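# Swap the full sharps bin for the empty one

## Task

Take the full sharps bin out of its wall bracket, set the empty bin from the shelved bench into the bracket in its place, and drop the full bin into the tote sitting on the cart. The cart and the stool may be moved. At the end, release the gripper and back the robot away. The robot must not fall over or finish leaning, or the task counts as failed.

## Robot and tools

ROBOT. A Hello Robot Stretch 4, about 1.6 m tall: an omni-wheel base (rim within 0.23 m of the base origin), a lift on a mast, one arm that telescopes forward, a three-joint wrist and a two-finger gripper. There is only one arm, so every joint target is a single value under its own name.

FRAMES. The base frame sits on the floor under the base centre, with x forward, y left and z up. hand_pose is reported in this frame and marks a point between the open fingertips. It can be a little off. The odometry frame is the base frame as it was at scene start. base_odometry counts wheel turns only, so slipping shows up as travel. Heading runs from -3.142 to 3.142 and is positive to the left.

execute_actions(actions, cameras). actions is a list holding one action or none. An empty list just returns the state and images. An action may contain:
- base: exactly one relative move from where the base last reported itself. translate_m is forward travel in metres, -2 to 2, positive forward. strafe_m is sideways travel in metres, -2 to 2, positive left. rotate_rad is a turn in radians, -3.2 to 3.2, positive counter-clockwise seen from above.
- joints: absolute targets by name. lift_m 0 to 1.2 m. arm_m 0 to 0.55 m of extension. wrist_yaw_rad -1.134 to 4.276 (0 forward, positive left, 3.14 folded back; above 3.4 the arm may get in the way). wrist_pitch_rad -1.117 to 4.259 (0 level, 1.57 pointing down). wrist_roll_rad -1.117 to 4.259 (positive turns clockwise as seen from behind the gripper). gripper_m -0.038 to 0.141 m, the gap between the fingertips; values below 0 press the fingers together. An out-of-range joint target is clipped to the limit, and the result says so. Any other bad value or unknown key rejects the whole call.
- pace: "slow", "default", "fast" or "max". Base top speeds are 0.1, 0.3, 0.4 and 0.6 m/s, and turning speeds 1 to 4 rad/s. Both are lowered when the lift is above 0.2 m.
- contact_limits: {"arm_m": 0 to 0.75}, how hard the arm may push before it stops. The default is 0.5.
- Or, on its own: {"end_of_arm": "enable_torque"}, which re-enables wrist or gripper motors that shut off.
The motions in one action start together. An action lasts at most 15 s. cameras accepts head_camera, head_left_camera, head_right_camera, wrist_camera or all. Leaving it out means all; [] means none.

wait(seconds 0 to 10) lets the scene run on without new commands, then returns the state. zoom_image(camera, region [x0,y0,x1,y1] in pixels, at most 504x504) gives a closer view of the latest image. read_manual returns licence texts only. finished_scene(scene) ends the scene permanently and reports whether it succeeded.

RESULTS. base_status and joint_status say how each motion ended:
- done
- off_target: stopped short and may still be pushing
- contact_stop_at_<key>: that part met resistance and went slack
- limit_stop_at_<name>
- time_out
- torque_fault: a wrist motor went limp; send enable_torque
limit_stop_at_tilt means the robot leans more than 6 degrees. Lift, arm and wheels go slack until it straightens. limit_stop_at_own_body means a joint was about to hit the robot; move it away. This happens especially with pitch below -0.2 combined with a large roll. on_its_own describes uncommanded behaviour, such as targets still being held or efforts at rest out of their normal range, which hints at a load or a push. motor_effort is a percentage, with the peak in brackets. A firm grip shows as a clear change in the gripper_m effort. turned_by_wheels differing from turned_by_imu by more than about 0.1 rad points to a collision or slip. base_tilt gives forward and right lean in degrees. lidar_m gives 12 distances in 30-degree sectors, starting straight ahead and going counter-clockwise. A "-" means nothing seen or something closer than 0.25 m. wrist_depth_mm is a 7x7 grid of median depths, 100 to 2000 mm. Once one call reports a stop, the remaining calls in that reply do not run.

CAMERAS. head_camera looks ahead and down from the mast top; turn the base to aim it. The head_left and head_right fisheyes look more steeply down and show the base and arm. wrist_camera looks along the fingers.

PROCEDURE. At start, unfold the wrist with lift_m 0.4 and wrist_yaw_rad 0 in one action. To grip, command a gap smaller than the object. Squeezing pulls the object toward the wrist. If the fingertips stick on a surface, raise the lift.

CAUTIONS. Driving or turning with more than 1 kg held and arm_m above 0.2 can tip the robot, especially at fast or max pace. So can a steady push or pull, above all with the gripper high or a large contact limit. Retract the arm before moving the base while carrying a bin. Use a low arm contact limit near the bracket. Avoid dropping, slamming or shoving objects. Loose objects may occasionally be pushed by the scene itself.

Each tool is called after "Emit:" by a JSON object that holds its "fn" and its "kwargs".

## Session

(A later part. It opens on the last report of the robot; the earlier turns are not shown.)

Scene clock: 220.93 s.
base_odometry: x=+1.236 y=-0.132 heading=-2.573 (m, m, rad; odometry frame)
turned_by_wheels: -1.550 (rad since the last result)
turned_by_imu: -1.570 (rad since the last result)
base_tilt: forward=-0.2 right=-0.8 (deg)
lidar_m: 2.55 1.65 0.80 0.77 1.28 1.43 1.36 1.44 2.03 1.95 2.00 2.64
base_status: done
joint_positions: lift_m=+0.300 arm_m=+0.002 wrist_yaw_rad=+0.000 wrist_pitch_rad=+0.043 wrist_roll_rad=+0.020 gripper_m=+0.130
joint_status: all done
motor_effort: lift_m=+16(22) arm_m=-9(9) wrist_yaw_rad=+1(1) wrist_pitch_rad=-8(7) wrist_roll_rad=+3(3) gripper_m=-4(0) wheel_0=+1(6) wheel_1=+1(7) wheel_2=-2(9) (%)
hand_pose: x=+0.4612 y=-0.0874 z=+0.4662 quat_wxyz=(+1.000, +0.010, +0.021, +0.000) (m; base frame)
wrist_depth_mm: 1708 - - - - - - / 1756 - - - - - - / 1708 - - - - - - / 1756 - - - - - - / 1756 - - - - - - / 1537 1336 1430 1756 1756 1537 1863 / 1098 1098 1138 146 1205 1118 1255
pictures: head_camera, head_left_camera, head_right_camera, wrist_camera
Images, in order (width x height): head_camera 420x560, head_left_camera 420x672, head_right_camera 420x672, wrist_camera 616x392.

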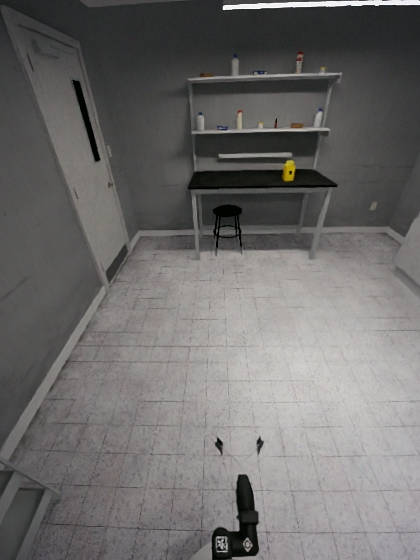

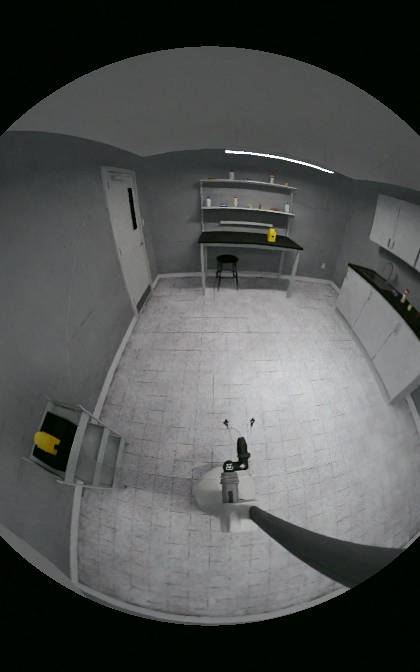

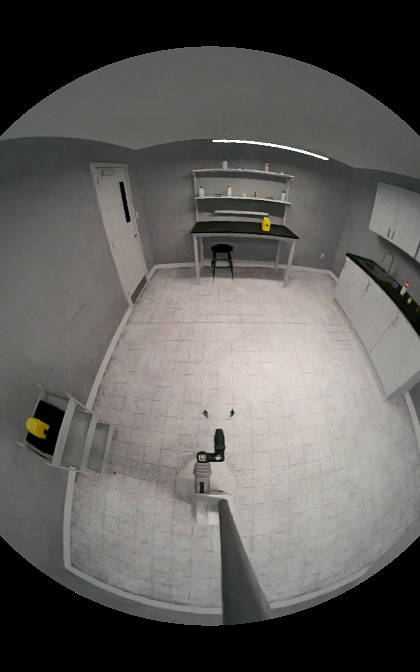

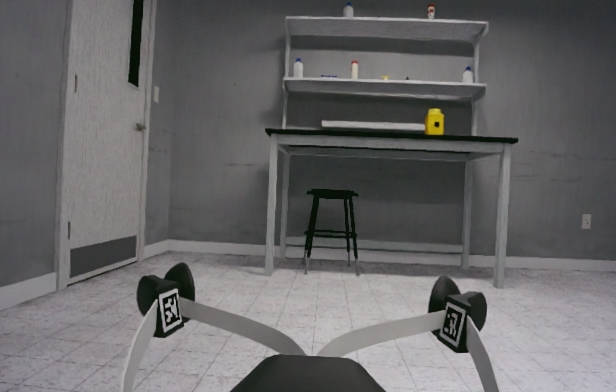

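Emit:
{"fn": "execute_actions", "kwargs": {"actions": [{"base": {"strafe_m": -0.79}, "joints": {"lift_m": 0.2}, "pace": "max"}], "cameras": ["head_camera", "wrist_camera"]}}

Scene clock: 242.33 s.
base_odometry: x=+0.811 y=+0.533 heading=-2.573 (m, m, rad; odometry frame)
turned_by_wheels: +0.000 (rad since the last result)
turned_by_imu: +0.003 (rad since the last result)
base_tilt: forward=-0.2 right=-0.8 (deg)
lidar_m: 2.51 2.71 2.06 1.55 1.93 1.45 1.39 1.47 1.73 1.48 1.20 1.63
base_status: done
joint_positions: lift_m=+0.200 arm_m=+0.002 wrist_yaw_rad=+0.000 wrist_pitch_rad=+0.043 wrist_roll_rad=+0.020 gripper_m=+0.130
joint_status: all done
motor_effort: lift_m=+18(19) arm_m=-9(9) wrist_yaw_rad=+2(1) wrist_pitch_rad=-7(6) wrist_roll_rad=+3(3) gripper_m=+0(2) wheel_0=-2(12) wheel_1=+1(15) wheel_2=-1(2) (%)
hand_pose: x=+0.4612 y=-0.0874 z=+0.3661 quat_wxyz=(+1.000, +0.010, +0.021, +0.000) (m; base frame)
wrist_depth_mm: - - - - - - - / - - - - - - - / - - - - - - 1661 / - - - - - - 1618 / - - - - - - 1661 / 1255 1098 1138 1430 1430 1229 1499 / 904 891 931 146 960 917 1025
pictures: head_camera, wrist_camera
Images, in order (width x height): head_camera 420x560, wrist_camera 616x392.

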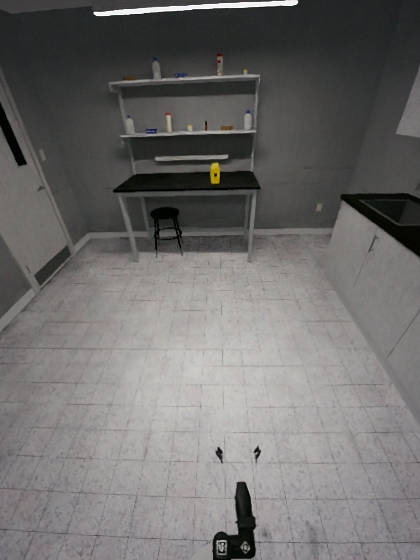

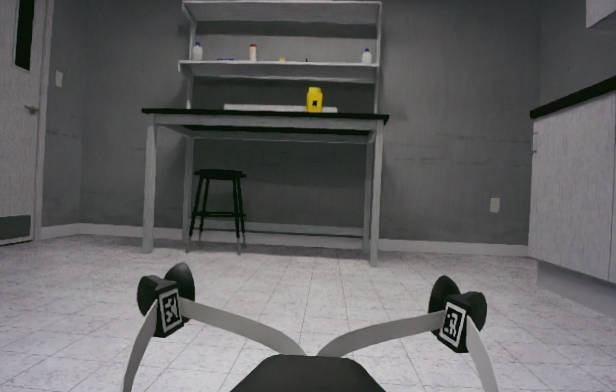

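Emit:
{"fn": "execute_actions", "kwargs": {"actions": [{"base": {"translate_m": 1.98}, "joints": {"lift_m": 0.875}, "pace": "max"}], "cameras": ["head_camera", "wrist_camera"]}}

Scene clock: 259.00 s.
base_odometry: x=-0.858 y=-0.533 heading=-2.574 (m, m, rad; odometry frame)
turned_by_wheels: +0.000 (rad since the last result)
turned_by_imu: +0.004 (rad since the last result)
base_tilt: forward=-0.1 right=-0.8 (deg)
lidar_m: 0.55 0.59 0.85 1.88 2.03 2.24 3.42 1.63 1.20 1.17 1.82 0.56
base_status: done
joint_positions: lift_m=+0.875 arm_m=+0.002 wrist_yaw_rad=+0.000 wrist_pitch_rad=+0.042 wrist_roll_rad=+0.020 gripper_m=+0.130
joint_status: all done
motor_effort: lift_m=+21(28) arm_m=-8(9) wrist_yaw_rad=+1(1) wrist_pitch_rad=-8(8) wrist_roll_rad=+3(4) gripper_m=-1(1) wheel_0=-3(8) wheel_1=-2(6) wheel_2=+1(18) (%)
hand_pose: x=+0.4612 y=-0.0874 z=+1.0409 quat_wxyz=(+1.000, +0.010, +0.021, +0.000) (m; base frame)
wrist_depth_mm: 1182 1160 1138 1118 1118 1098 1078 / 931 917 904 960 917 866 1078 / 1160 1160 1160 1118 1098 1098 1078 / 1160 1160 1160 1042 1118 1118 1098 / 1008 1060 1138 477 1098 1098 1098 / 554 492 508 480 647 554 1078 / 397 402 415 147 430 407 473
pictures: head_camera, wrist_camera
Images, in order (width x height): head_camera 420x560, wrist_camera 616x392.

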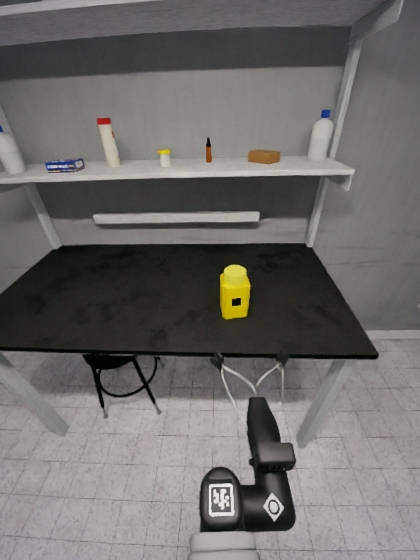

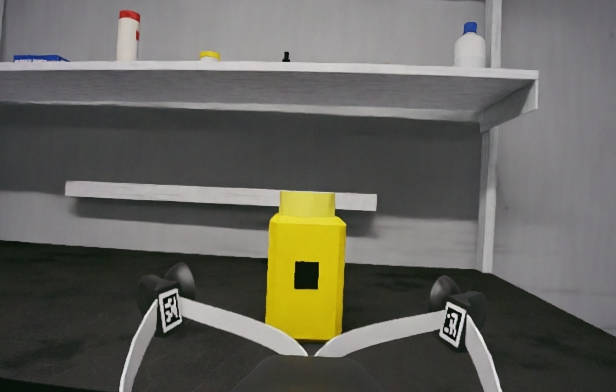

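Emit:
{"fn": "zoom_image", "kwargs": {"camera": "head_camera", "region": [200, 250, 280, 330]}}

Emit:
{"fn": "zoom_image", "kwargs": {"camera": "wrist_camera", "region": [230, 170, 390, 350]}}

Region (200, 250, 280, 330) of head_camera's 420x560 image, scaled by 6.300, with more detail than that image has.

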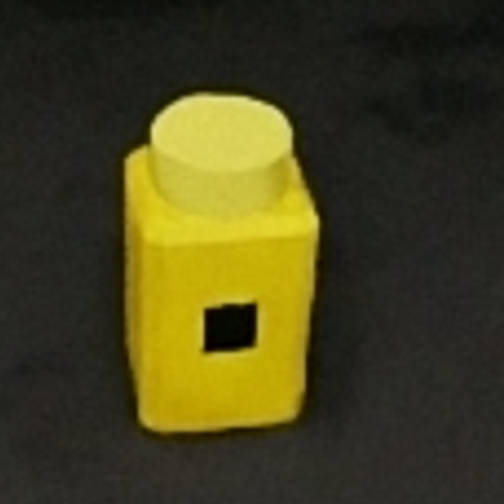

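Region (230, 170, 390, 350) of wrist_camera's 616x392 image, scaled by 2.800.

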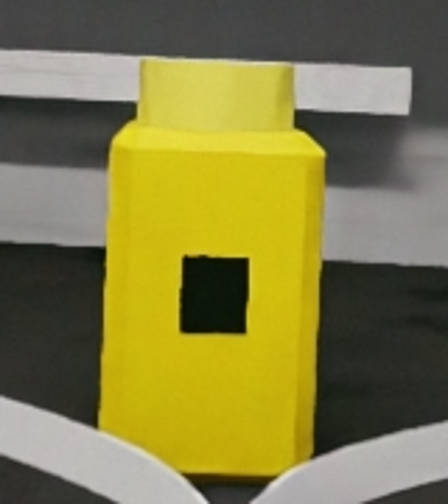

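Emit:
{"fn": "execute_actions", "kwargs": {"actions": [{"base": {"strafe_m": -0.033}, "joints": {"wrist_yaw_rad": 0.12, "arm_m": 0.16, "lift_m": 0.871}}], "cameras": ["head_camera", "wrist_camera"]}}

Scene clock: 301.10 s.
base_odometry: x=-0.875 y=-0.505 heading=-2.573 (m, m, rad; odometry frame)
turned_by_wheels: +0.000 (rad since the last result)
turned_by_imu: +0.001 (rad since the last result)
base_tilt: forward=-0.1 right=-0.7 (deg)
lidar_m: 0.54 0.59 0.85 1.92 2.07 2.31 3.44 1.56 1.19 1.14 1.83 0.57
base_status: done
joint_positions: lift_m=+0.871 arm_m=+0.158 wrist_yaw_rad=+0.120 wrist_pitch_rad=+0.042 wrist_roll_rad=+0.020 gripper_m=+0.130
joint_status: all done
motor_effort: lift_m=+16(18) arm_m=+9(11) wrist_yaw_rad=+1(7) wrist_pitch_rad=-6(7) wrist_roll_rad=+3(3) gripper_m=+3(1) wheel_0=-1(7) wheel_1=+2(9) wheel_2=+0(2) (%)
hand_pose: x=+0.6260 y=-0.0523 z=+1.0373 quat_wxyz=(+0.998, +0.009, +0.022, +0.060) (m; base frame)
wrist_depth_mm: 1118 831 991 683 654 621 585 / 960 946 917 878 854 820 759 / 1118 1060 1025 976 931 904 866 / 1098 1060 1008 904 931 891 866 / 991 1042 1008 312 931 904 866 / 544 477 496 312 312 539 661 / 387 387 402 147 394 399 459
pictures: head_camera, wrist_camera
Images, in order (width x height): head_camera 420x560, wrist_camera 616x392.

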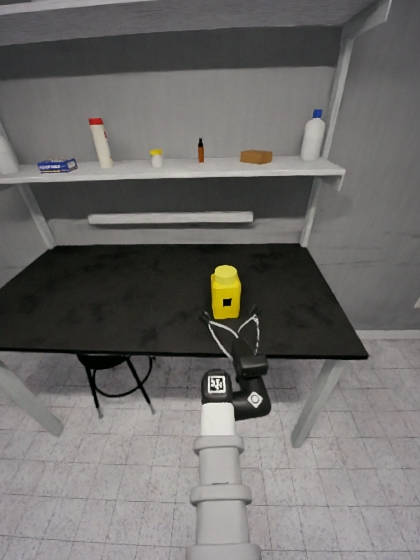

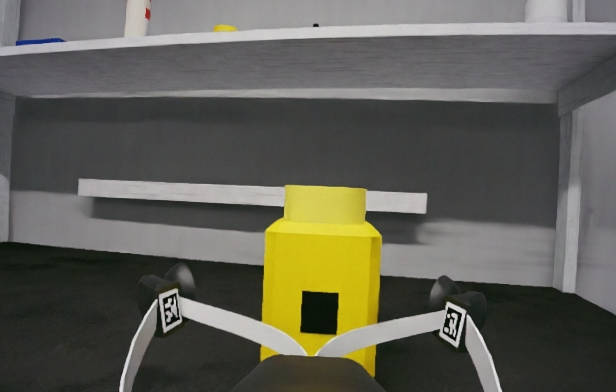

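Emit:
{"fn": "zoom_image", "kwargs": {"camera": "wrist_camera", "region": [240, 170, 410, 370]}}

Region (240, 170, 410, 370) of wrist_camera's 616x392 image, scaled by 2.520; it fills the left 428 columns of this view, and the rest is white.

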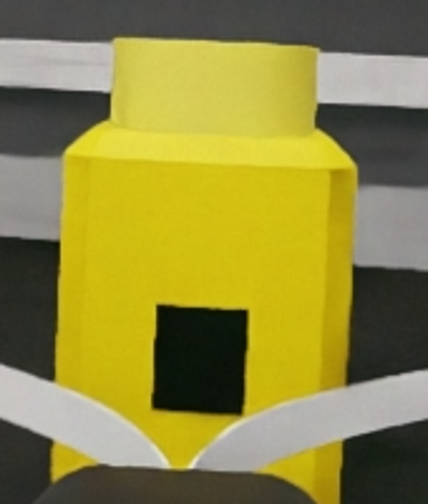

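Emit:
{"fn": "execute_actions", "kwargs": {"actions": [{"base": {"strafe_m": 0.011}, "joints": {"wrist_yaw_rad": 0.09, "arm_m": 0.274}}], "cameras": ["head_camera", "wrist_camera"]}}

Scene clock: 332.17 s.
base_odometry: x=-0.869 y=-0.514 heading=-2.573 (m, m, rad; odometry frame)
turned_by_wheels: +0.000 (rad since the last result)
turned_by_imu: +0.001 (rad since the last result)
base_tilt: forward=-0.1 right=-0.8 (deg)
lidar_m: 0.55 0.57 0.85 1.90 2.06 2.26 3.44 1.62 1.19 1.14 1.84 0.57
base_status: done
joint_positions: lift_m=+0.871 arm_m=+0.272 wrist_yaw_rad=+0.090 wrist_pitch_rad=+0.042 wrist_roll_rad=+0.020 gripper_m=+0.130
joint_status: all done
motor_effort: lift_m=+16(16) arm_m=+9(10) wrist_yaw_rad=+1(2) wrist_pitch_rad=-7(7) wrist_roll_rad=+3(4) gripper_m=+0(2) wheel_0=+0(6) wheel_1=+1(7) wheel_2=+0(3) (%)
hand_pose: x=+0.7383 y=-0.0611 z=+1.0373 quat_wxyz=(+0.999, +0.009, +0.022, +0.045) (m; base frame)
wrist_depth_mm: 634 603 597 580 569 559 554 / 946 904 878 854 831 798 723 / 960 917 878 854 831 809 778 / 960 917 878 213 831 809 788 / 946 904 820 202 820 809 788 / 544 473 202 201 201 539 661 / 387 387 211 146 379 394 459
pictures: head_camera, wrist_camera
Images, in order (width x height): head_camera 420x560, wrist_camera 616x392.

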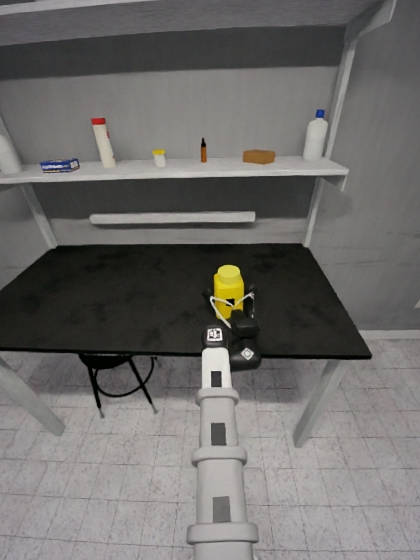

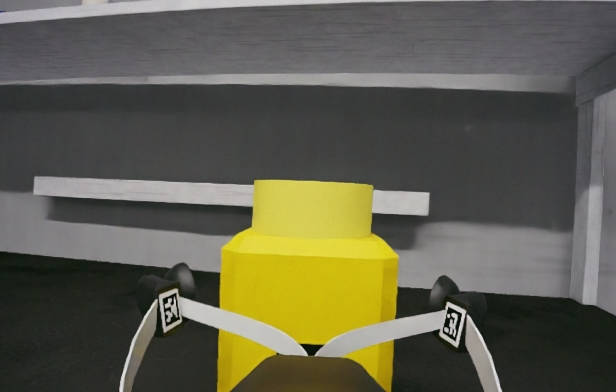

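Emit:
{"fn": "execute_actions", "kwargs": {"actions": [{"joints": {"gripper_m": 0.045}}], "cameras": ["wrist_camera"]}}

Emit:
{"fn": "execute_actions", "kwargs": {"actions": [{"joints": {"lift_m": 0.91}}], "cameras": ["wrist_camera"]}}

Scene clock: 341.00 s.
base_odometry: x=-0.869 y=-0.514 heading=-2.573 (m, m, rad; odometry frame)
turned_by_wheels: +0.000 (rad since the last result)
turned_by_imu: +0.001 (rad since the last result)
base_tilt: forward=-0.1 right=-0.8 (deg)
lidar_m: 0.55 0.59 0.85 1.91 2.06 2.28 3.44 1.61 1.17 1.14 1.82 0.56
base_status: not commanded
joint_positions: lift_m=+0.871 arm_m=+0.272 wrist_yaw_rad=+0.090 wrist_pitch_rad=+0.043 wrist_roll_rad=+0.020 gripper_m=+0.045
joint_status: all done
motor_effort: lift_m=+16(16) arm_m=+9(9) wrist_yaw_rad=+1(1) wrist_pitch_rad=-7(8) wrist_roll_rad=+4(3) gripper_m=-21(18) wheel_0=+1(0) wheel_1=+1(1) wheel_2=+0(0) (%)
hand_pose: x=+0.7383 y=-0.0611 z=+1.0372 quat_wxyz=(+0.999, +0.009, +0.022, +0.045) (m; base frame)
wrist_depth_mm: 634 609 597 585 574 564 554 / 946 917 878 842 820 798 732 / 946 931 891 854 831 809 788 / 946 917 878 196 831 798 788 / 946 917 809 189 208 809 778 / 539 554 186 185 185 647 654 / 384 368 192 185 186 177 455
pictures: wrist_camera
Images, in order (width x height): wrist_camera 616x392.

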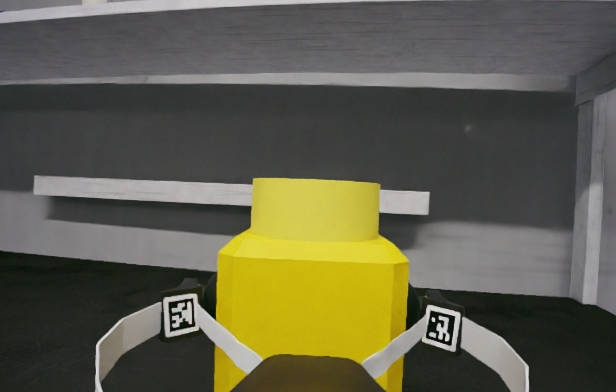

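Scene clock: 342.00 s.
base_odometry: x=-0.869 y=-0.514 heading=-2.573 (m, m, rad; odometry frame)
turned_by_wheels: +0.000 (rad since the last result)
turned_by_imu: +0.000 (rad since the last result)
base_tilt: forward=-0.2 right=-0.7 (deg)
lidar_m: 0.53 0.58 0.86 1.91 2.07 2.30 3.43 1.62 1.19 1.14 1.83 0.57
base_status: not commanded
joint_positions: lift_m=+0.910 arm_m=+0.272 wrist_yaw_rad=+0.090 wrist_pitch_rad=+0.044 wrist_roll_rad=+0.020 gripper_m=+0.045
joint_status: all done
motor_effort: lift_m=+24(24) arm_m=+9(9) wrist_yaw_rad=+1(2) wrist_pitch_rad=-11(12) wrist_roll_rad=+3(4) gripper_m=-22(20) wheel_0=+0(1) wheel_1=+1(1) wheel_2=+0(0) (%)
hand_pose: x=+0.7382 y=-0.0611 z=+1.0751 quat_wxyz=(+0.999, +0.009, +0.023, +0.045) (m; base frame)
wrist_depth_mm: 668 603 597 574 525 496 473 / 831 809 788 768 741 707 676 / 960 931 891 866 831 809 788 / 946 904 878 196 831 809 788 / 960 931 891 188 208 798 788 / 647 661 186 185 185 809 707 / 459 442 192 185 186 177 530
pictures: wrist_camera
Images, in order (width x height): wrist_camera 616x392.

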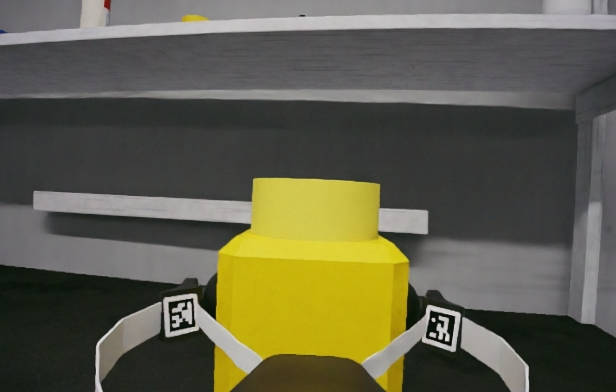

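Emit:
{"fn": "execute_actions", "kwargs": {"actions": [{"base": {"translate_m": -0.75}, "joints": {"arm_m": 0.0, "wrist_yaw_rad": 0.0}, "pace": "fast"}], "cameras": []}}

Emit:
{"fn": "execute_actions", "kwargs": {"actions": [{"base": {"rotate_rad": 2.89}, "joints": {"lift_m": 0.2}, "pace": "fast"}], "cameras": ["head_camera", "wrist_camera"]}}

Scene clock: 368.73 s.
base_odometry: x=-0.237 y=-0.110 heading=-2.573 (m, m, rad; odometry frame)
turned_by_wheels: +0.000 (rad since the last result)
turned_by_imu: +0.001 (rad since the last result)
base_tilt: forward=-0.2 right=-0.8 (deg)
lidar_m: 0.42 1.38 2.01 1.95 1.80 2.73 2.64 2.35 1.17 1.12 1.18 0.41
base_status: done
joint_positions: lift_m=+0.910 arm_m=+0.002 wrist_yaw_rad=+0.000 wrist_pitch_rad=+0.045 wrist_roll_rad=+0.020 gripper_m=+0.045
joint_status: all done
motor_effort: lift_m=+24(24) arm_m=-8(7) wrist_yaw_rad=+1(9) wrist_pitch_rad=-13(12) wrist_roll_rad=+3(4) gripper_m=-21(20) wheel_0=-1(5) wheel_1=+0(8) wheel_2=+0(8) (%)
hand_pose: x=+0.4611 y=-0.0875 z=+1.0751 quat_wxyz=(+1.000, +0.010, +0.022, +0.000) (m; base frame)
wrist_depth_mm: 1921 1708 1808 1808 1808 1808 1756 / 1921 1863 1863 1863 1863 1756 1756 / 1921 1863 1863 1863 1863 1808 1808 / 1921 1921 1863 196 1863 1808 1756 / 1182 1229 1118 189 208 1808 1808 / 1921 1808 186 185 185 1808 1863 / 1921 1366 192 185 187 177 1756
pictures: none
No camera images: the call's "cameras" was empty. Leave "cameras" out to get every camera's image.

Scene clock: 371.60 s.
base_odometry: x=-0.237 y=-0.110 heading=+0.316 (m, m, rad; odometry frame)
turned_by_wheels: +2.890 (rad since the last result)
turned_by_imu: +2.927 (rad since the last result)
base_tilt: forward=-0.1 right=-0.7 (deg)
lidar_m: 0.41 2.64 1.30 1.12 1.13 1.36 1.29 1.30 1.53 1.95 1.78 0.43
base_status: done
joint_positions: lift_m=+0.200 arm_m=+0.002 wrist_yaw_rad=+0.000 wrist_pitch_rad=+0.045 wrist_roll_rad=+0.020 gripper_m=+0.045
joint_status: all done
motor_effort: lift_m=+17(19) arm_m=-9(9) wrist_yaw_rad=+0(0) wrist_pitch_rad=-13(12) wrist_roll_rad=+3(3) gripper_m=-20(22) wheel_0=-2(7) wheel_1=-2(8) wheel_2=-2(8) (%)
hand_pose: x=+0.4612 y=-0.0873 z=+0.3656 quat_wxyz=(+1.000, +0.010, +0.022, +0.000) (m; base frame)
wrist_depth_mm: - - - - - - - / - - - - - - - / - - - - - - - / - - - 196 - - - / - - 1863 189 208 - - / 1229 1255 186 185 185 1464 1499 / 891 854 193 185 186 177 1008
pictures: head_camera, wrist_camera
Images, in order (width x height): head_camera 420x560, wrist_camera 616x392.

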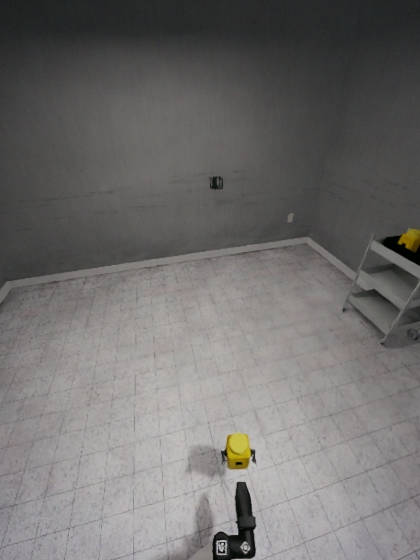

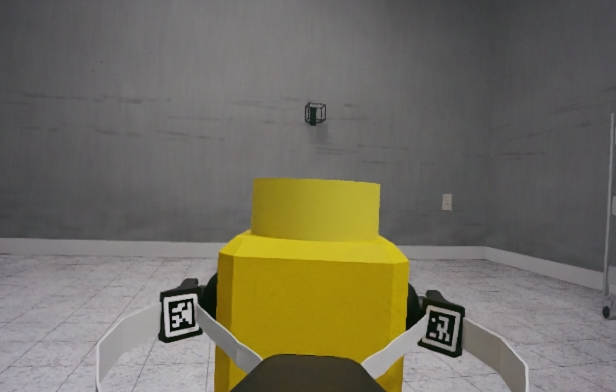

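Emit:
{"fn": "execute_actions", "kwargs": {"actions": [{"base": {"translate_m": 1.97}, "joints": {"lift_m": 0.63}, "pace": "max"}], "cameras": ["head_camera", "wrist_camera"]}}

Scene clock: 405.03 s.
base_odometry: x=+1.635 y=+0.503 heading=+0.316 (m, m, rad; odometry frame)
turned_by_wheels: +0.000 (rad since the last result)
turned_by_imu: +0.004 (rad since the last result)
base_tilt: forward=-0.2 right=-0.8 (deg)
lidar_m: 0.43 0.71 0.85 1.57 2.15 1.97 3.41 2.88 1.28 1.24 1.35 0.42
base_status: done
joint_positions: lift_m=+0.630 arm_m=+0.002 wrist_yaw_rad=+0.000 wrist_pitch_rad=+0.044 wrist_roll_rad=+0.020 gripper_m=+0.045
joint_status: all done
motor_effort: lift_m=+23(26) arm_m=-8(9) wrist_yaw_rad=+2(0) wrist_pitch_rad=-12(13) wrist_roll_rad=+3(4) gripper_m=-20(20) wheel_0=-1(8) wheel_1=+0(8) wheel_2=+0(17) (%)
hand_pose: x=+0.4611 y=-0.0874 z=+0.7952 quat_wxyz=(+1.000, +0.010, +0.022, +0.000) (m; base frame)
wrist_depth_mm: 459 480 504 525 549 580 609 / 459 480 500 525 549 591 615 / 462 484 504 530 554 585 615 / 462 484 500 196 554 585 615 / 466 484 500 188 208 591 621 / 462 480 186 186 185 591 621 / 466 488 193 185 186 177 627
pictures: head_camera, wrist_camera
Images, in order (width x height): head_camera 420x560, wrist_camera 616x392.

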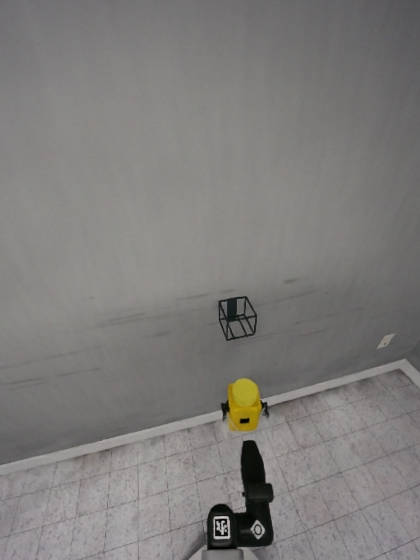

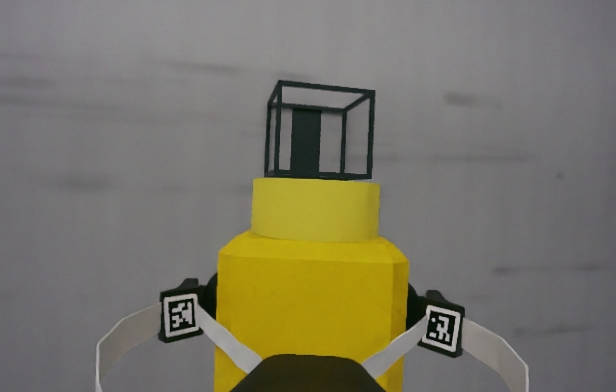

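Emit:
{"fn": "execute_actions", "kwargs": {"actions": [{"base": {"rotate_rad": 0.2}, "pace": "fast"}], "cameras": ["wrist_camera"]}}

Scene clock: 429.07 s.
base_odometry: x=+1.635 y=+0.503 heading=+0.516 (m, m, rad; odometry frame)
turned_by_wheels: +0.200 (rad since the last result)
turned_by_imu: +0.203 (rad since the last result)
base_tilt: forward=-0.2 right=-0.8 (deg)
lidar_m: 0.42 0.72 0.99 2.16 1.96 2.21 4.14 2.25 1.24 1.52 1.04 0.42
base_status: done
joint_positions: lift_m=+0.630 arm_m=+0.002 wrist_yaw_rad=+0.000 wrist_pitch_rad=+0.044 wrist_roll_rad=+0.020 gripper_m=+0.045
joint_status: not commanded
motor_effort: lift_m=+23(22) arm_m=-8(8) wrist_yaw_rad=+0(3) wrist_pitch_rad=-12(12) wrist_roll_rad=+3(4) gripper_m=-20(20) wheel_0=-1(6) wheel_1=-2(8) wheel_2=+0(9) (%)
hand_pose: x=+0.4611 y=-0.0874 z=+0.7952 quat_wxyz=(+1.000, +0.010, +0.022, +0.000) (m; base frame)
wrist_depth_mm: 492 492 492 492 496 496 496 / 492 492 496 496 496 496 496 / 492 492 492 492 496 492 496 / 496 496 492 196 492 500 500 / 492 496 496 189 208 496 496 / 492 496 186 185 185 504 500 / 500 500 192 185 187 177 504
pictures: wrist_camera
Images, in order (width x height): wrist_camera 616x392.

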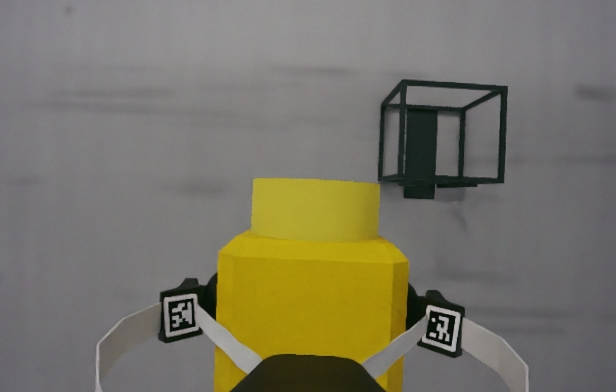

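Emit:
{"fn": "zoom_image", "kwargs": {"camera": "wrist_camera", "region": [370, 70, 520, 210]}}

Emit:
{"fn": "zoom_image", "kwargs": {"camera": "wrist_camera", "region": [200, 170, 420, 300]}}

Region (370, 70, 520, 210) of wrist_camera's 616x392 image, scaled by 3.360; it fills the top 470 rows of this view, and the rest is white.

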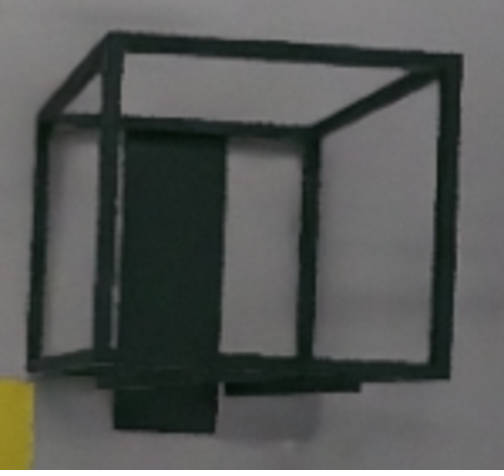

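Region (200, 170, 420, 300) of wrist_camera's 616x392 image, scaled by 2.291; it fills the top 298 rows of this view, and the rest is white.

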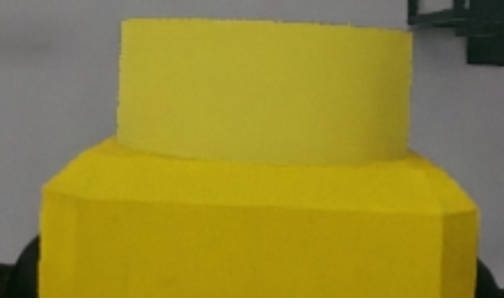

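Emit:
{"fn": "execute_actions", "kwargs": {"actions": [{"base": {"strafe_m": -0.1405}, "joints": {"arm_m": 0.07}}], "cameras": ["wrist_camera"]}}

Emit:
{"fn": "zoom_image", "kwargs": {"camera": "wrist_camera", "region": [230, 40, 400, 210]}}

Scene clock: 464.50 s.
base_odometry: x=+1.704 y=+0.380 heading=+0.516 (m, m, rad; odometry frame)
turned_by_wheels: +0.000 (rad since the last result)
turned_by_imu: +0.001 (rad since the last result)
base_tilt: forward=-0.2 right=-0.7 (deg)
lidar_m: 0.48 0.74 0.99 2.31 2.06 2.39 4.14 2.05 1.11 1.39 1.05 0.74
base_status: done
joint_positions: lift_m=+0.630 arm_m=+0.068 wrist_yaw_rad=+0.000 wrist_pitch_rad=+0.044 wrist_roll_rad=+0.020 gripper_m=+0.045
joint_status: all done
motor_effort: lift_m=+22(23) arm_m=+9(10) wrist_yaw_rad=+2(1) wrist_pitch_rad=-13(12) wrist_roll_rad=+3(3) gripper_m=-20(19) wheel_0=-1(8) wheel_1=+1(10) wheel_2=+0(3) (%)
hand_pose: x=+0.5275 y=-0.0874 z=+0.7952 quat_wxyz=(+1.000, +0.010, +0.022, +0.000) (m; base frame)
wrist_depth_mm: 427 427 430 430 430 433 433 / 427 430 427 430 433 433 433 / 430 430 430 430 433 436 433 / 430 430 430 196 433 433 436 / 430 430 433 189 208 436 436 / 430 430 186 185 185 433 436 / 433 433 192 185 186 177 436
pictures: wrist_camera
Images, in order (width x height): wrist_camera 616x392.

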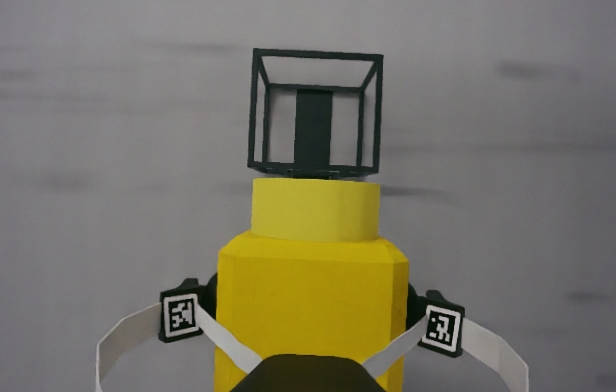

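Region (230, 40, 400, 210) of wrist_camera's 616x392 image, scaled by 2.965.

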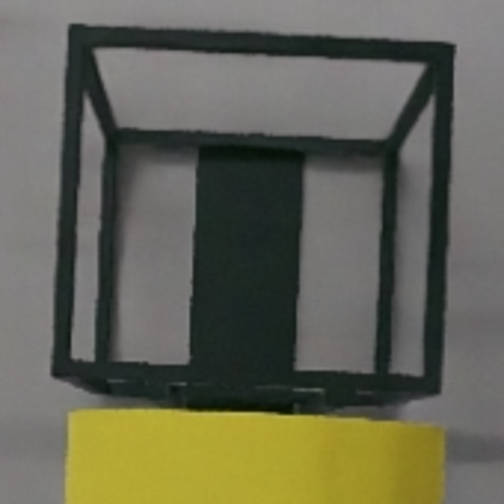

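Emit:
{"fn": "execute_actions", "kwargs": {"actions": [{"joints": {"lift_m": 0.955, "wrist_yaw_rad": 0.01}, "pace": "fast"}], "cameras": ["wrist_camera"]}}

Scene clock: 509.73 s.
base_odometry: x=+1.704 y=+0.380 heading=+0.516 (m, m, rad; odometry frame)
turned_by_wheels: +0.000 (rad since the last result)
turned_by_imu: +0.001 (rad since the last result)
base_tilt: forward=-0.2 right=-0.7 (deg)
lidar_m: 0.47 0.73 1.01 2.29 2.06 2.38 4.14 2.04 1.12 1.40 1.03 0.74
base_status: not commanded
joint_positions: lift_m=+0.955 arm_m=+0.068 wrist_yaw_rad=+0.010 wrist_pitch_rad=+0.044 wrist_roll_rad=+0.020 gripper_m=+0.045
joint_status: all done
motor_effort: lift_m=+24(27) arm_m=+9(9) wrist_yaw_rad=+1(5) wrist_pitch_rad=-13(12) wrist_roll_rad=+4(3) gripper_m=-20(21) wheel_0=-1(1) wheel_1=+1(1) wheel_2=+0(0) (%)
hand_pose: x=+0.5284 y=-0.0846 z=+1.1201 quat_wxyz=(+1.000, +0.010, +0.022, +0.005) (m; base frame)
wrist_depth_mm: 430 427 430 433 427 430 430 / 427 427 430 430 430 430 430 / 430 430 433 430 433 433 430 / 430 433 433 196 430 430 430 / 433 433 430 189 208 433 433 / 433 433 186 185 184 430 436 / 433 433 193 185 186 177 433
pictures: wrist_camera
Images, in order (width x height): wrist_camera 616x392.

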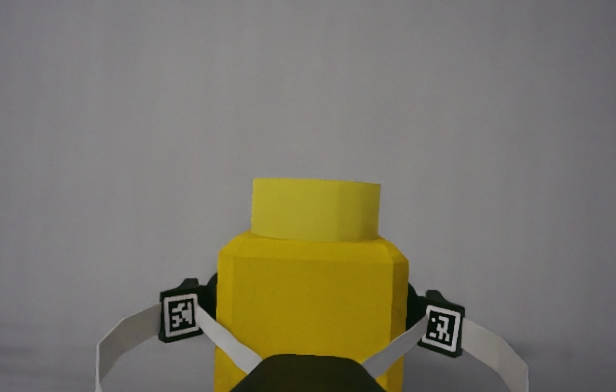

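Emit:
{"fn": "execute_actions", "kwargs": {"actions": [{"joints": {"arm_m": 0.212}}], "cameras": ["head_camera", "wrist_camera"]}}

Scene clock: 514.70 s.
base_odometry: x=+1.704 y=+0.380 heading=+0.516 (m, m, rad; odometry frame)
turned_by_wheels: +0.000 (rad since the last result)
turned_by_imu: +0.001 (rad since the last result)
base_tilt: forward=-0.1 right=-0.8 (deg)
lidar_m: 0.61 0.73 1.00 2.30 2.07 2.39 4.13 2.06 1.12 1.38 1.02 0.74
base_status: not commanded
joint_positions: lift_m=+0.955 arm_m=+0.210 wrist_yaw_rad=+0.010 wrist_pitch_rad=+0.044 wrist_roll_rad=+0.020 gripper_m=+0.045
joint_status: all done
motor_effort: lift_m=+24(24) arm_m=+9(10) wrist_yaw_rad=-1(0) wrist_pitch_rad=-14(14) wrist_roll_rad=+3(4) gripper_m=-22(19) wheel_0=-1(1) wheel_1=+1(1) wheel_2=+0(0) (%)
hand_pose: x=+0.6704 y=-0.0845 z=+1.1201 quat_wxyz=(+1.000, +0.010, +0.022, +0.005) (m; base frame)
wrist_depth_mm: 290 289 290 289 289 289 289 / 290 289 290 289 289 290 289 / 290 290 290 290 289 290 290 / 289 290 291 196 291 290 290 / 290 291 290 189 208 290 291 / 290 290 186 185 185 290 291 / 293 293 192 185 186 177 293
pictures: head_camera, wrist_camera
Images, in order (width x height): head_camera 420x560, wrist_camera 616x392.

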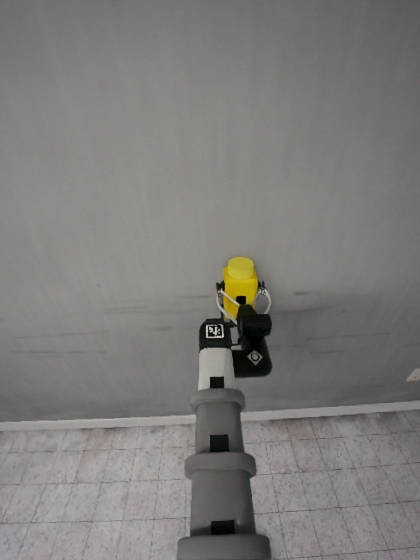

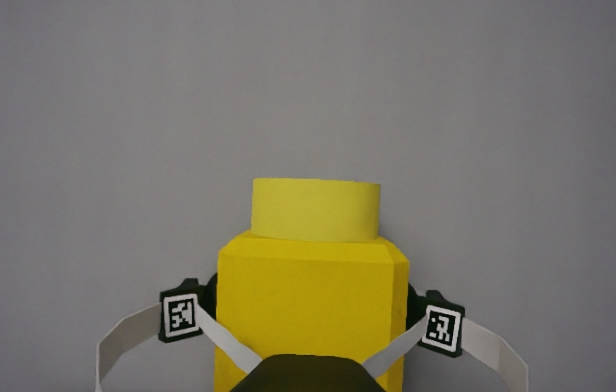

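Emit:
{"fn": "execute_actions", "kwargs": {"actions": [{"joints": {"lift_m": 0.905}, "pace": "slow"}], "cameras": ["wrist_camera"]}}

Scene clock: 520.30 s.
base_odometry: x=+1.704 y=+0.380 heading=+0.516 (m, m, rad; odometry frame)
turned_by_wheels: +0.000 (rad since the last result)
turned_by_imu: +0.001 (rad since the last result)
base_tilt: forward=-0.1 right=-0.8 (deg)
lidar_m: 0.62 0.72 1.00 2.30 2.07 2.40 4.13 2.04 1.11 1.40 1.04 0.75
base_status: not commanded
joint_positions: lift_m=+0.905 arm_m=+0.210 wrist_yaw_rad=+0.010 wrist_pitch_rad=+0.044 wrist_roll_rad=+0.020 gripper_m=+0.045
joint_status: all done
motor_effort: lift_m=+16(22) arm_m=+9(9) wrist_yaw_rad=-1(1) wrist_pitch_rad=-11(13) wrist_roll_rad=+4(4) gripper_m=-21(19) wheel_0=-1(1) wheel_1=+1(1) wheel_2=+0(0) (%)
hand_pose: x=+0.6704 y=-0.0845 z=+1.0708 quat_wxyz=(+1.000, +0.010, +0.022, +0.005) (m; base frame)
wrist_depth_mm: 289 289 289 290 289 289 289 / 290 290 290 290 290 289 290 / 290 289 290 290 291 290 290 / 291 290 290 195 290 290 290 / 290 290 291 188 208 291 290 / 293 291 186 185 185 291 291 / 291 291 192 185 186 177 291
pictures: wrist_camera
Images, in order (width x height): wrist_camera 616x392.

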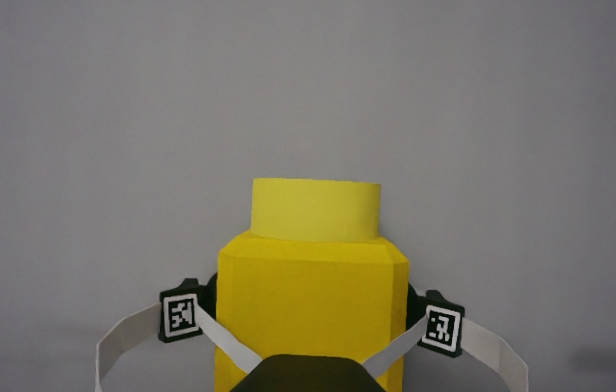

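Emit:
{"fn": "execute_actions", "kwargs": {"actions": [{"joints": {"lift_m": 0.843}, "pace": "slow"}], "cameras": ["head_camera", "wrist_camera"]}}

Scene clock: 524.97 s.
base_odometry: x=+1.704 y=+0.380 heading=+0.516 (m, m, rad; odometry frame)
turned_by_wheels: +0.000 (rad since the last result)
turned_by_imu: +0.001 (rad since the last result)
base_tilt: forward=-0.2 right=-0.7 (deg)
lidar_m: 0.62 0.73 1.00 2.30 2.05 2.38 4.14 2.05 1.12 1.39 1.05 0.75
base_status: not commanded
joint_positions: lift_m=+0.843 arm_m=+0.210 wrist_yaw_rad=+0.010 wrist_pitch_rad=+0.044 wrist_roll_rad=+0.020 gripper_m=+0.045
joint_status: all done
motor_effort: lift_m=+16(19) arm_m=+9(9) wrist_yaw_rad=+1(0) wrist_pitch_rad=-12(11) wrist_roll_rad=+3(4) gripper_m=-20(21) wheel_0=+0(1) wheel_1=+1(1) wheel_2=+0(0) (%)
hand_pose: x=+0.6704 y=-0.0845 z=+1.0088 quat_wxyz=(+1.000, +0.010, +0.022, +0.005) (m; base frame)
wrist_depth_mm: 290 289 289 289 290 289 289 / 290 290 289 289 290 290 290 / 289 291 290 290 290 289 290 / 291 290 291 196 290 290 290 / 291 290 290 188 210 291 291 / 291 291 185 185 185 290 291 / 291 293 188 185 187 177 291
pictures: head_camera, wrist_camera
Images, in order (width x height): head_camera 420x560, wrist_camera 616x392.

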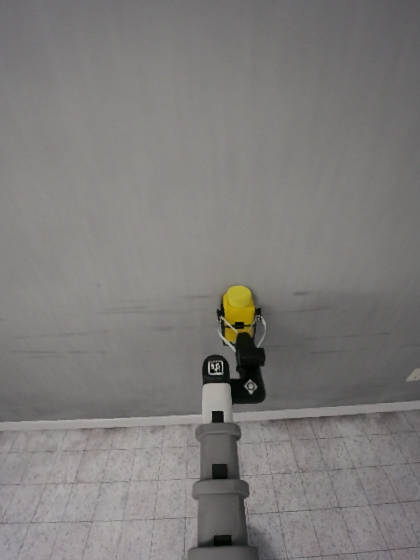

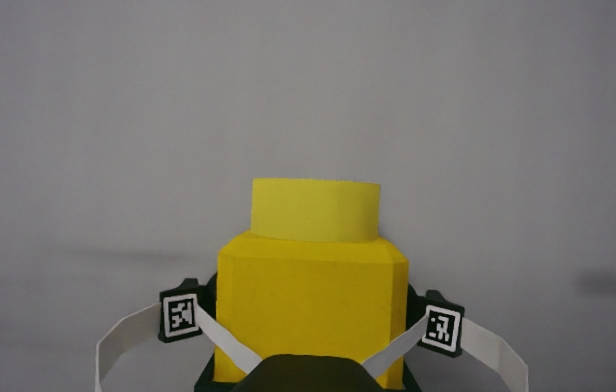

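The bin slid in without contact. I'll lower the last few millimetres to seat it.

Emit:
{"fn": "execute_actions", "kwargs": {"actions": [{"joints": {"lift_m": 0.835}, "pace": "slow"}], "cameras": ["wrist_camera"]}}

Scene clock: 528.33 s.
base_odometry: x=+1.704 y=+0.380 heading=+0.516 (m, m, rad; odometry frame)
turned_by_wheels: +0.000 (rad since the last result)
turned_by_imu: +0.001 (rad since the last result)
base_tilt: forward=-0.2 right=-0.8 (deg)
lidar_m: 0.61 0.74 1.02 2.29 2.05 2.38 4.14 2.06 1.13 1.38 1.02 0.74
base_status: not commanded
joint_positions: lift_m=+0.835 arm_m=+0.210 wrist_yaw_rad=+0.010 wrist_pitch_rad=+0.044 wrist_roll_rad=+0.020 gripper_m=+0.045
joint_status: all done
motor_effort: lift_m=+17(17) arm_m=+9(9) wrist_yaw_rad=+1(1) wrist_pitch_rad=-13(11) wrist_roll_rad=+4(3) gripper_m=-21(19) wheel_0=-1(1) wheel_1=+0(1) wheel_2=+0(0) (%)
hand_pose: x=+0.6704 y=-0.0845 z=+1.0008 quat_wxyz=(+1.000, +0.010, +0.022, +0.005) (m; base frame)
wrist_depth_mm: 290 290 289 289 289 289 289 / 289 290 289 289 290 289 290 / 290 289 290 290 289 290 290 / 291 290 290 196 290 289 291 / 291 291 291 188 210 291 290 / 291 293 186 186 185 290 291 / 293 290 185 185 183 177 291
pictures: wrist_camera
Images, in order (width x height): wrist_camera 616x392.

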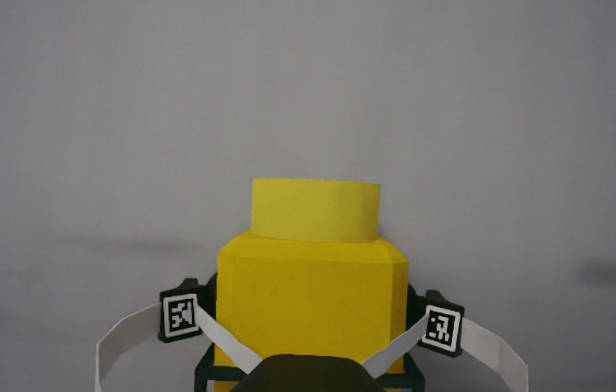

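Emit:
{"fn": "execute_actions", "kwargs": {"actions": [{"joints": {"lift_m": 0.831}, "pace": "slow"}], "cameras": ["wrist_camera"]}}

Scene clock: 534.50 s.
base_odometry: x=+1.704 y=+0.380 heading=+0.516 (m, m, rad; odometry frame)
turned_by_wheels: +0.000 (rad since the last result)
turned_by_imu: +0.001 (rad since the last result)
base_tilt: forward=-0.2 right=-0.7 (deg)
lidar_m: 0.61 0.73 1.02 2.29 2.07 2.40 4.12 2.02 1.11 1.40 1.02 0.74
base_status: not commanded
joint_positions: lift_m=+0.831 arm_m=+0.210 wrist_yaw_rad=+0.010 wrist_pitch_rad=+0.041 wrist_roll_rad=+0.020 gripper_m=+0.045
joint_status: all done
motor_effort: lift_m=+15(15) arm_m=+9(9) wrist_yaw_rad=+0(1) wrist_pitch_rad=-3(12) wrist_roll_rad=+3(3) gripper_m=-19(20) wheel_0=-1(1) wheel_1=+1(1) wheel_2=+0(0) (%)
hand_pose: x=+0.6705 y=-0.0845 z=+0.9977 quat_wxyz=(+1.000, +0.010, +0.021, +0.005) (m; base frame)
wrist_depth_mm: 290 290 290 290 291 290 291 / 290 290 290 290 290 290 290 / 290 290 290 291 289 290 289 / 290 291 290 196 291 290 291 / 291 290 291 188 208 291 290 / 291 291 185 185 185 290 290 / 291 291 185 185 185 177 291
pictures: wrist_camera
Images, in order (width x height): wrist_camera 616x392.

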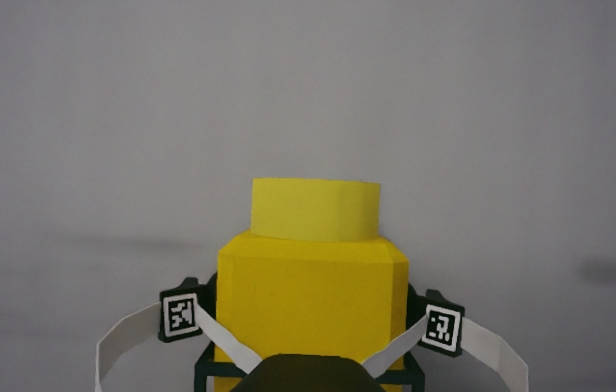

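Emit:
{"fn": "execute_actions", "kwargs": {"actions": [{"joints": {"gripper_m": 0.13, "arm_m": 0.2, "lift_m": 0.833}}], "cameras": ["wrist_camera"]}}

Scene clock: 541.93 s.
base_odometry: x=+1.704 y=+0.380 heading=+0.516 (m, m, rad; odometry frame)
turned_by_wheels: +0.000 (rad since the last result)
turned_by_imu: +0.001 (rad since the last result)
base_tilt: forward=-0.2 right=-0.7 (deg)
lidar_m: 0.61 0.74 1.00 2.29 2.07 2.38 4.12 2.05 1.12 1.40 1.05 0.74
base_status: not commanded
joint_positions: lift_m=+0.833 arm_m=+0.202 wrist_yaw_rad=+0.010 wrist_pitch_rad=+0.042 wrist_roll_rad=+0.020 gripper_m=+0.130
joint_status: all done
motor_effort: lift_m=+24(22) arm_m=-9(12) wrist_yaw_rad=+1(5) wrist_pitch_rad=-5(7) wrist_roll_rad=+3(3) gripper_m=+0(21) wheel_0=-1(1) wheel_1=+0(1) wheel_2=+0(0) (%)
hand_pose: x=+0.6616 y=-0.0844 z=+0.9988 quat_wxyz=(+1.000, +0.010, +0.021, +0.005) (m; base frame)
wrist_depth_mm: 298 298 298 297 297 297 298 / 297 298 298 298 297 298 298 / 300 298 300 297 298 298 298 / 300 298 300 213 298 300 298 / 300 300 300 203 300 298 298 / 300 300 202 202 202 298 301 / 300 300 206 147 204 300 298
pictures: wrist_camera
Images, in order (width x height): wrist_camera 616x392.

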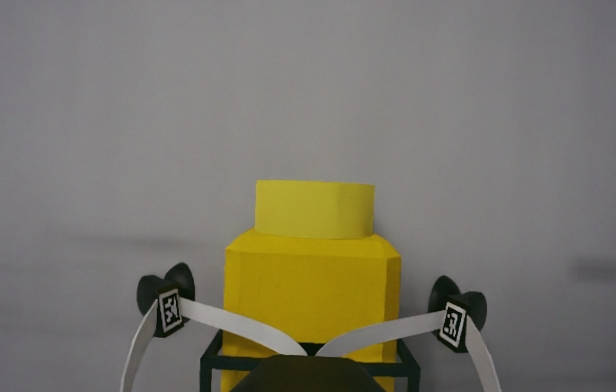

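The bin is released and seated. Backing away now.

Emit:
{"fn": "execute_actions", "kwargs": {"actions": [{"base": {"translate_m": -0.4}, "joints": {"arm_m": 0.0}, "pace": "fast"}]}}

Scene clock: 546.53 s.
base_odometry: x=+1.357 y=+0.183 heading=+0.516 (m, m, rad; odometry frame)
turned_by_wheels: +0.000 (rad since the last result)
turned_by_imu: +0.000 (rad since the last result)
base_tilt: forward=-0.2 right=-0.7 (deg)
lidar_m: 1.00 1.16 1.54 2.32 1.88 2.38 3.62 2.05 1.04 0.99 1.45 1.17
base_status: done
joint_positions: lift_m=+0.833 arm_m=+0.002 wrist_yaw_rad=+0.010 wrist_pitch_rad=+0.043 wrist_roll_rad=+0.020 gripper_m=+0.130
joint_status: all done
motor_effort: lift_m=+24(23) arm_m=-8(12) wrist_yaw_rad=+1(1) wrist_pitch_rad=-6(8) wrist_roll_rad=+3(4) gripper_m=+1(1) wheel_0=-1(6) wheel_1=+0(9) wheel_2=-2(11) (%)
hand_pose: x=+0.4620 y=-0.0846 z=+0.9987 quat_wxyz=(+1.000, +0.010, +0.021, +0.005) (m; base frame)
wrist_depth_mm: 891 891 891 891 878 891 878 / 891 878 891 904 891 891 891 / 904 891 891 891 891 878 891 / 878 891 891 904 891 878 891 / 891 891 891 798 878 891 891 / 891 904 891 891 891 891 904 / 904 891 904 147 891 878 891
pictures: head_camera, head_left_camera, head_right_camera, wrist_camera
Images, in order (width x height): head_camera 420x560, head_left_camera 420x672, head_right_camera 420x672, wrist_camera 616x392.

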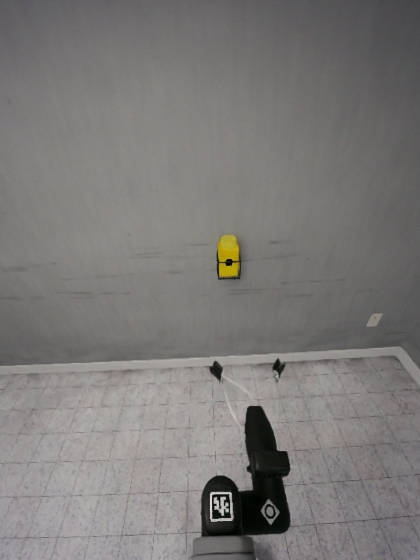

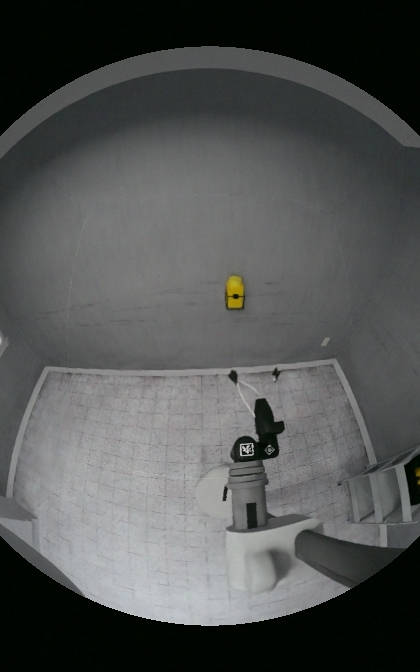

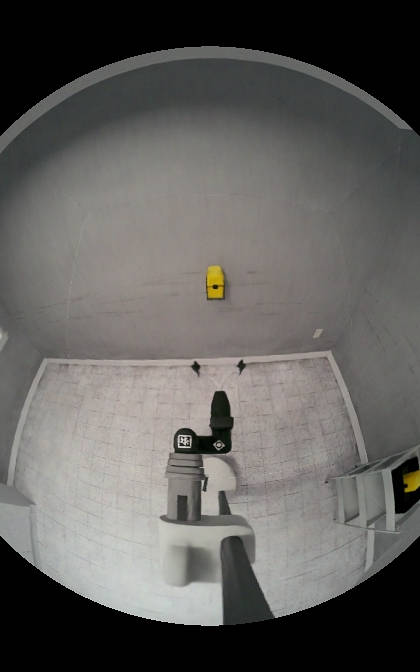

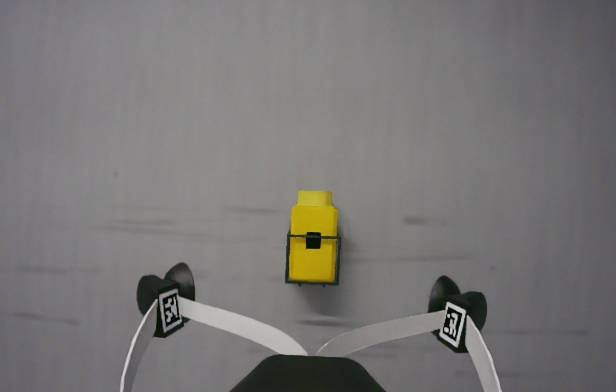

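The empty bin is seated in the bracket, the full bin is in the tote, and the robot is clear of both.

Emit:
{"fn": "finished_scene", "kwargs": {"scene": 2}}

The scene is finished: the task was done.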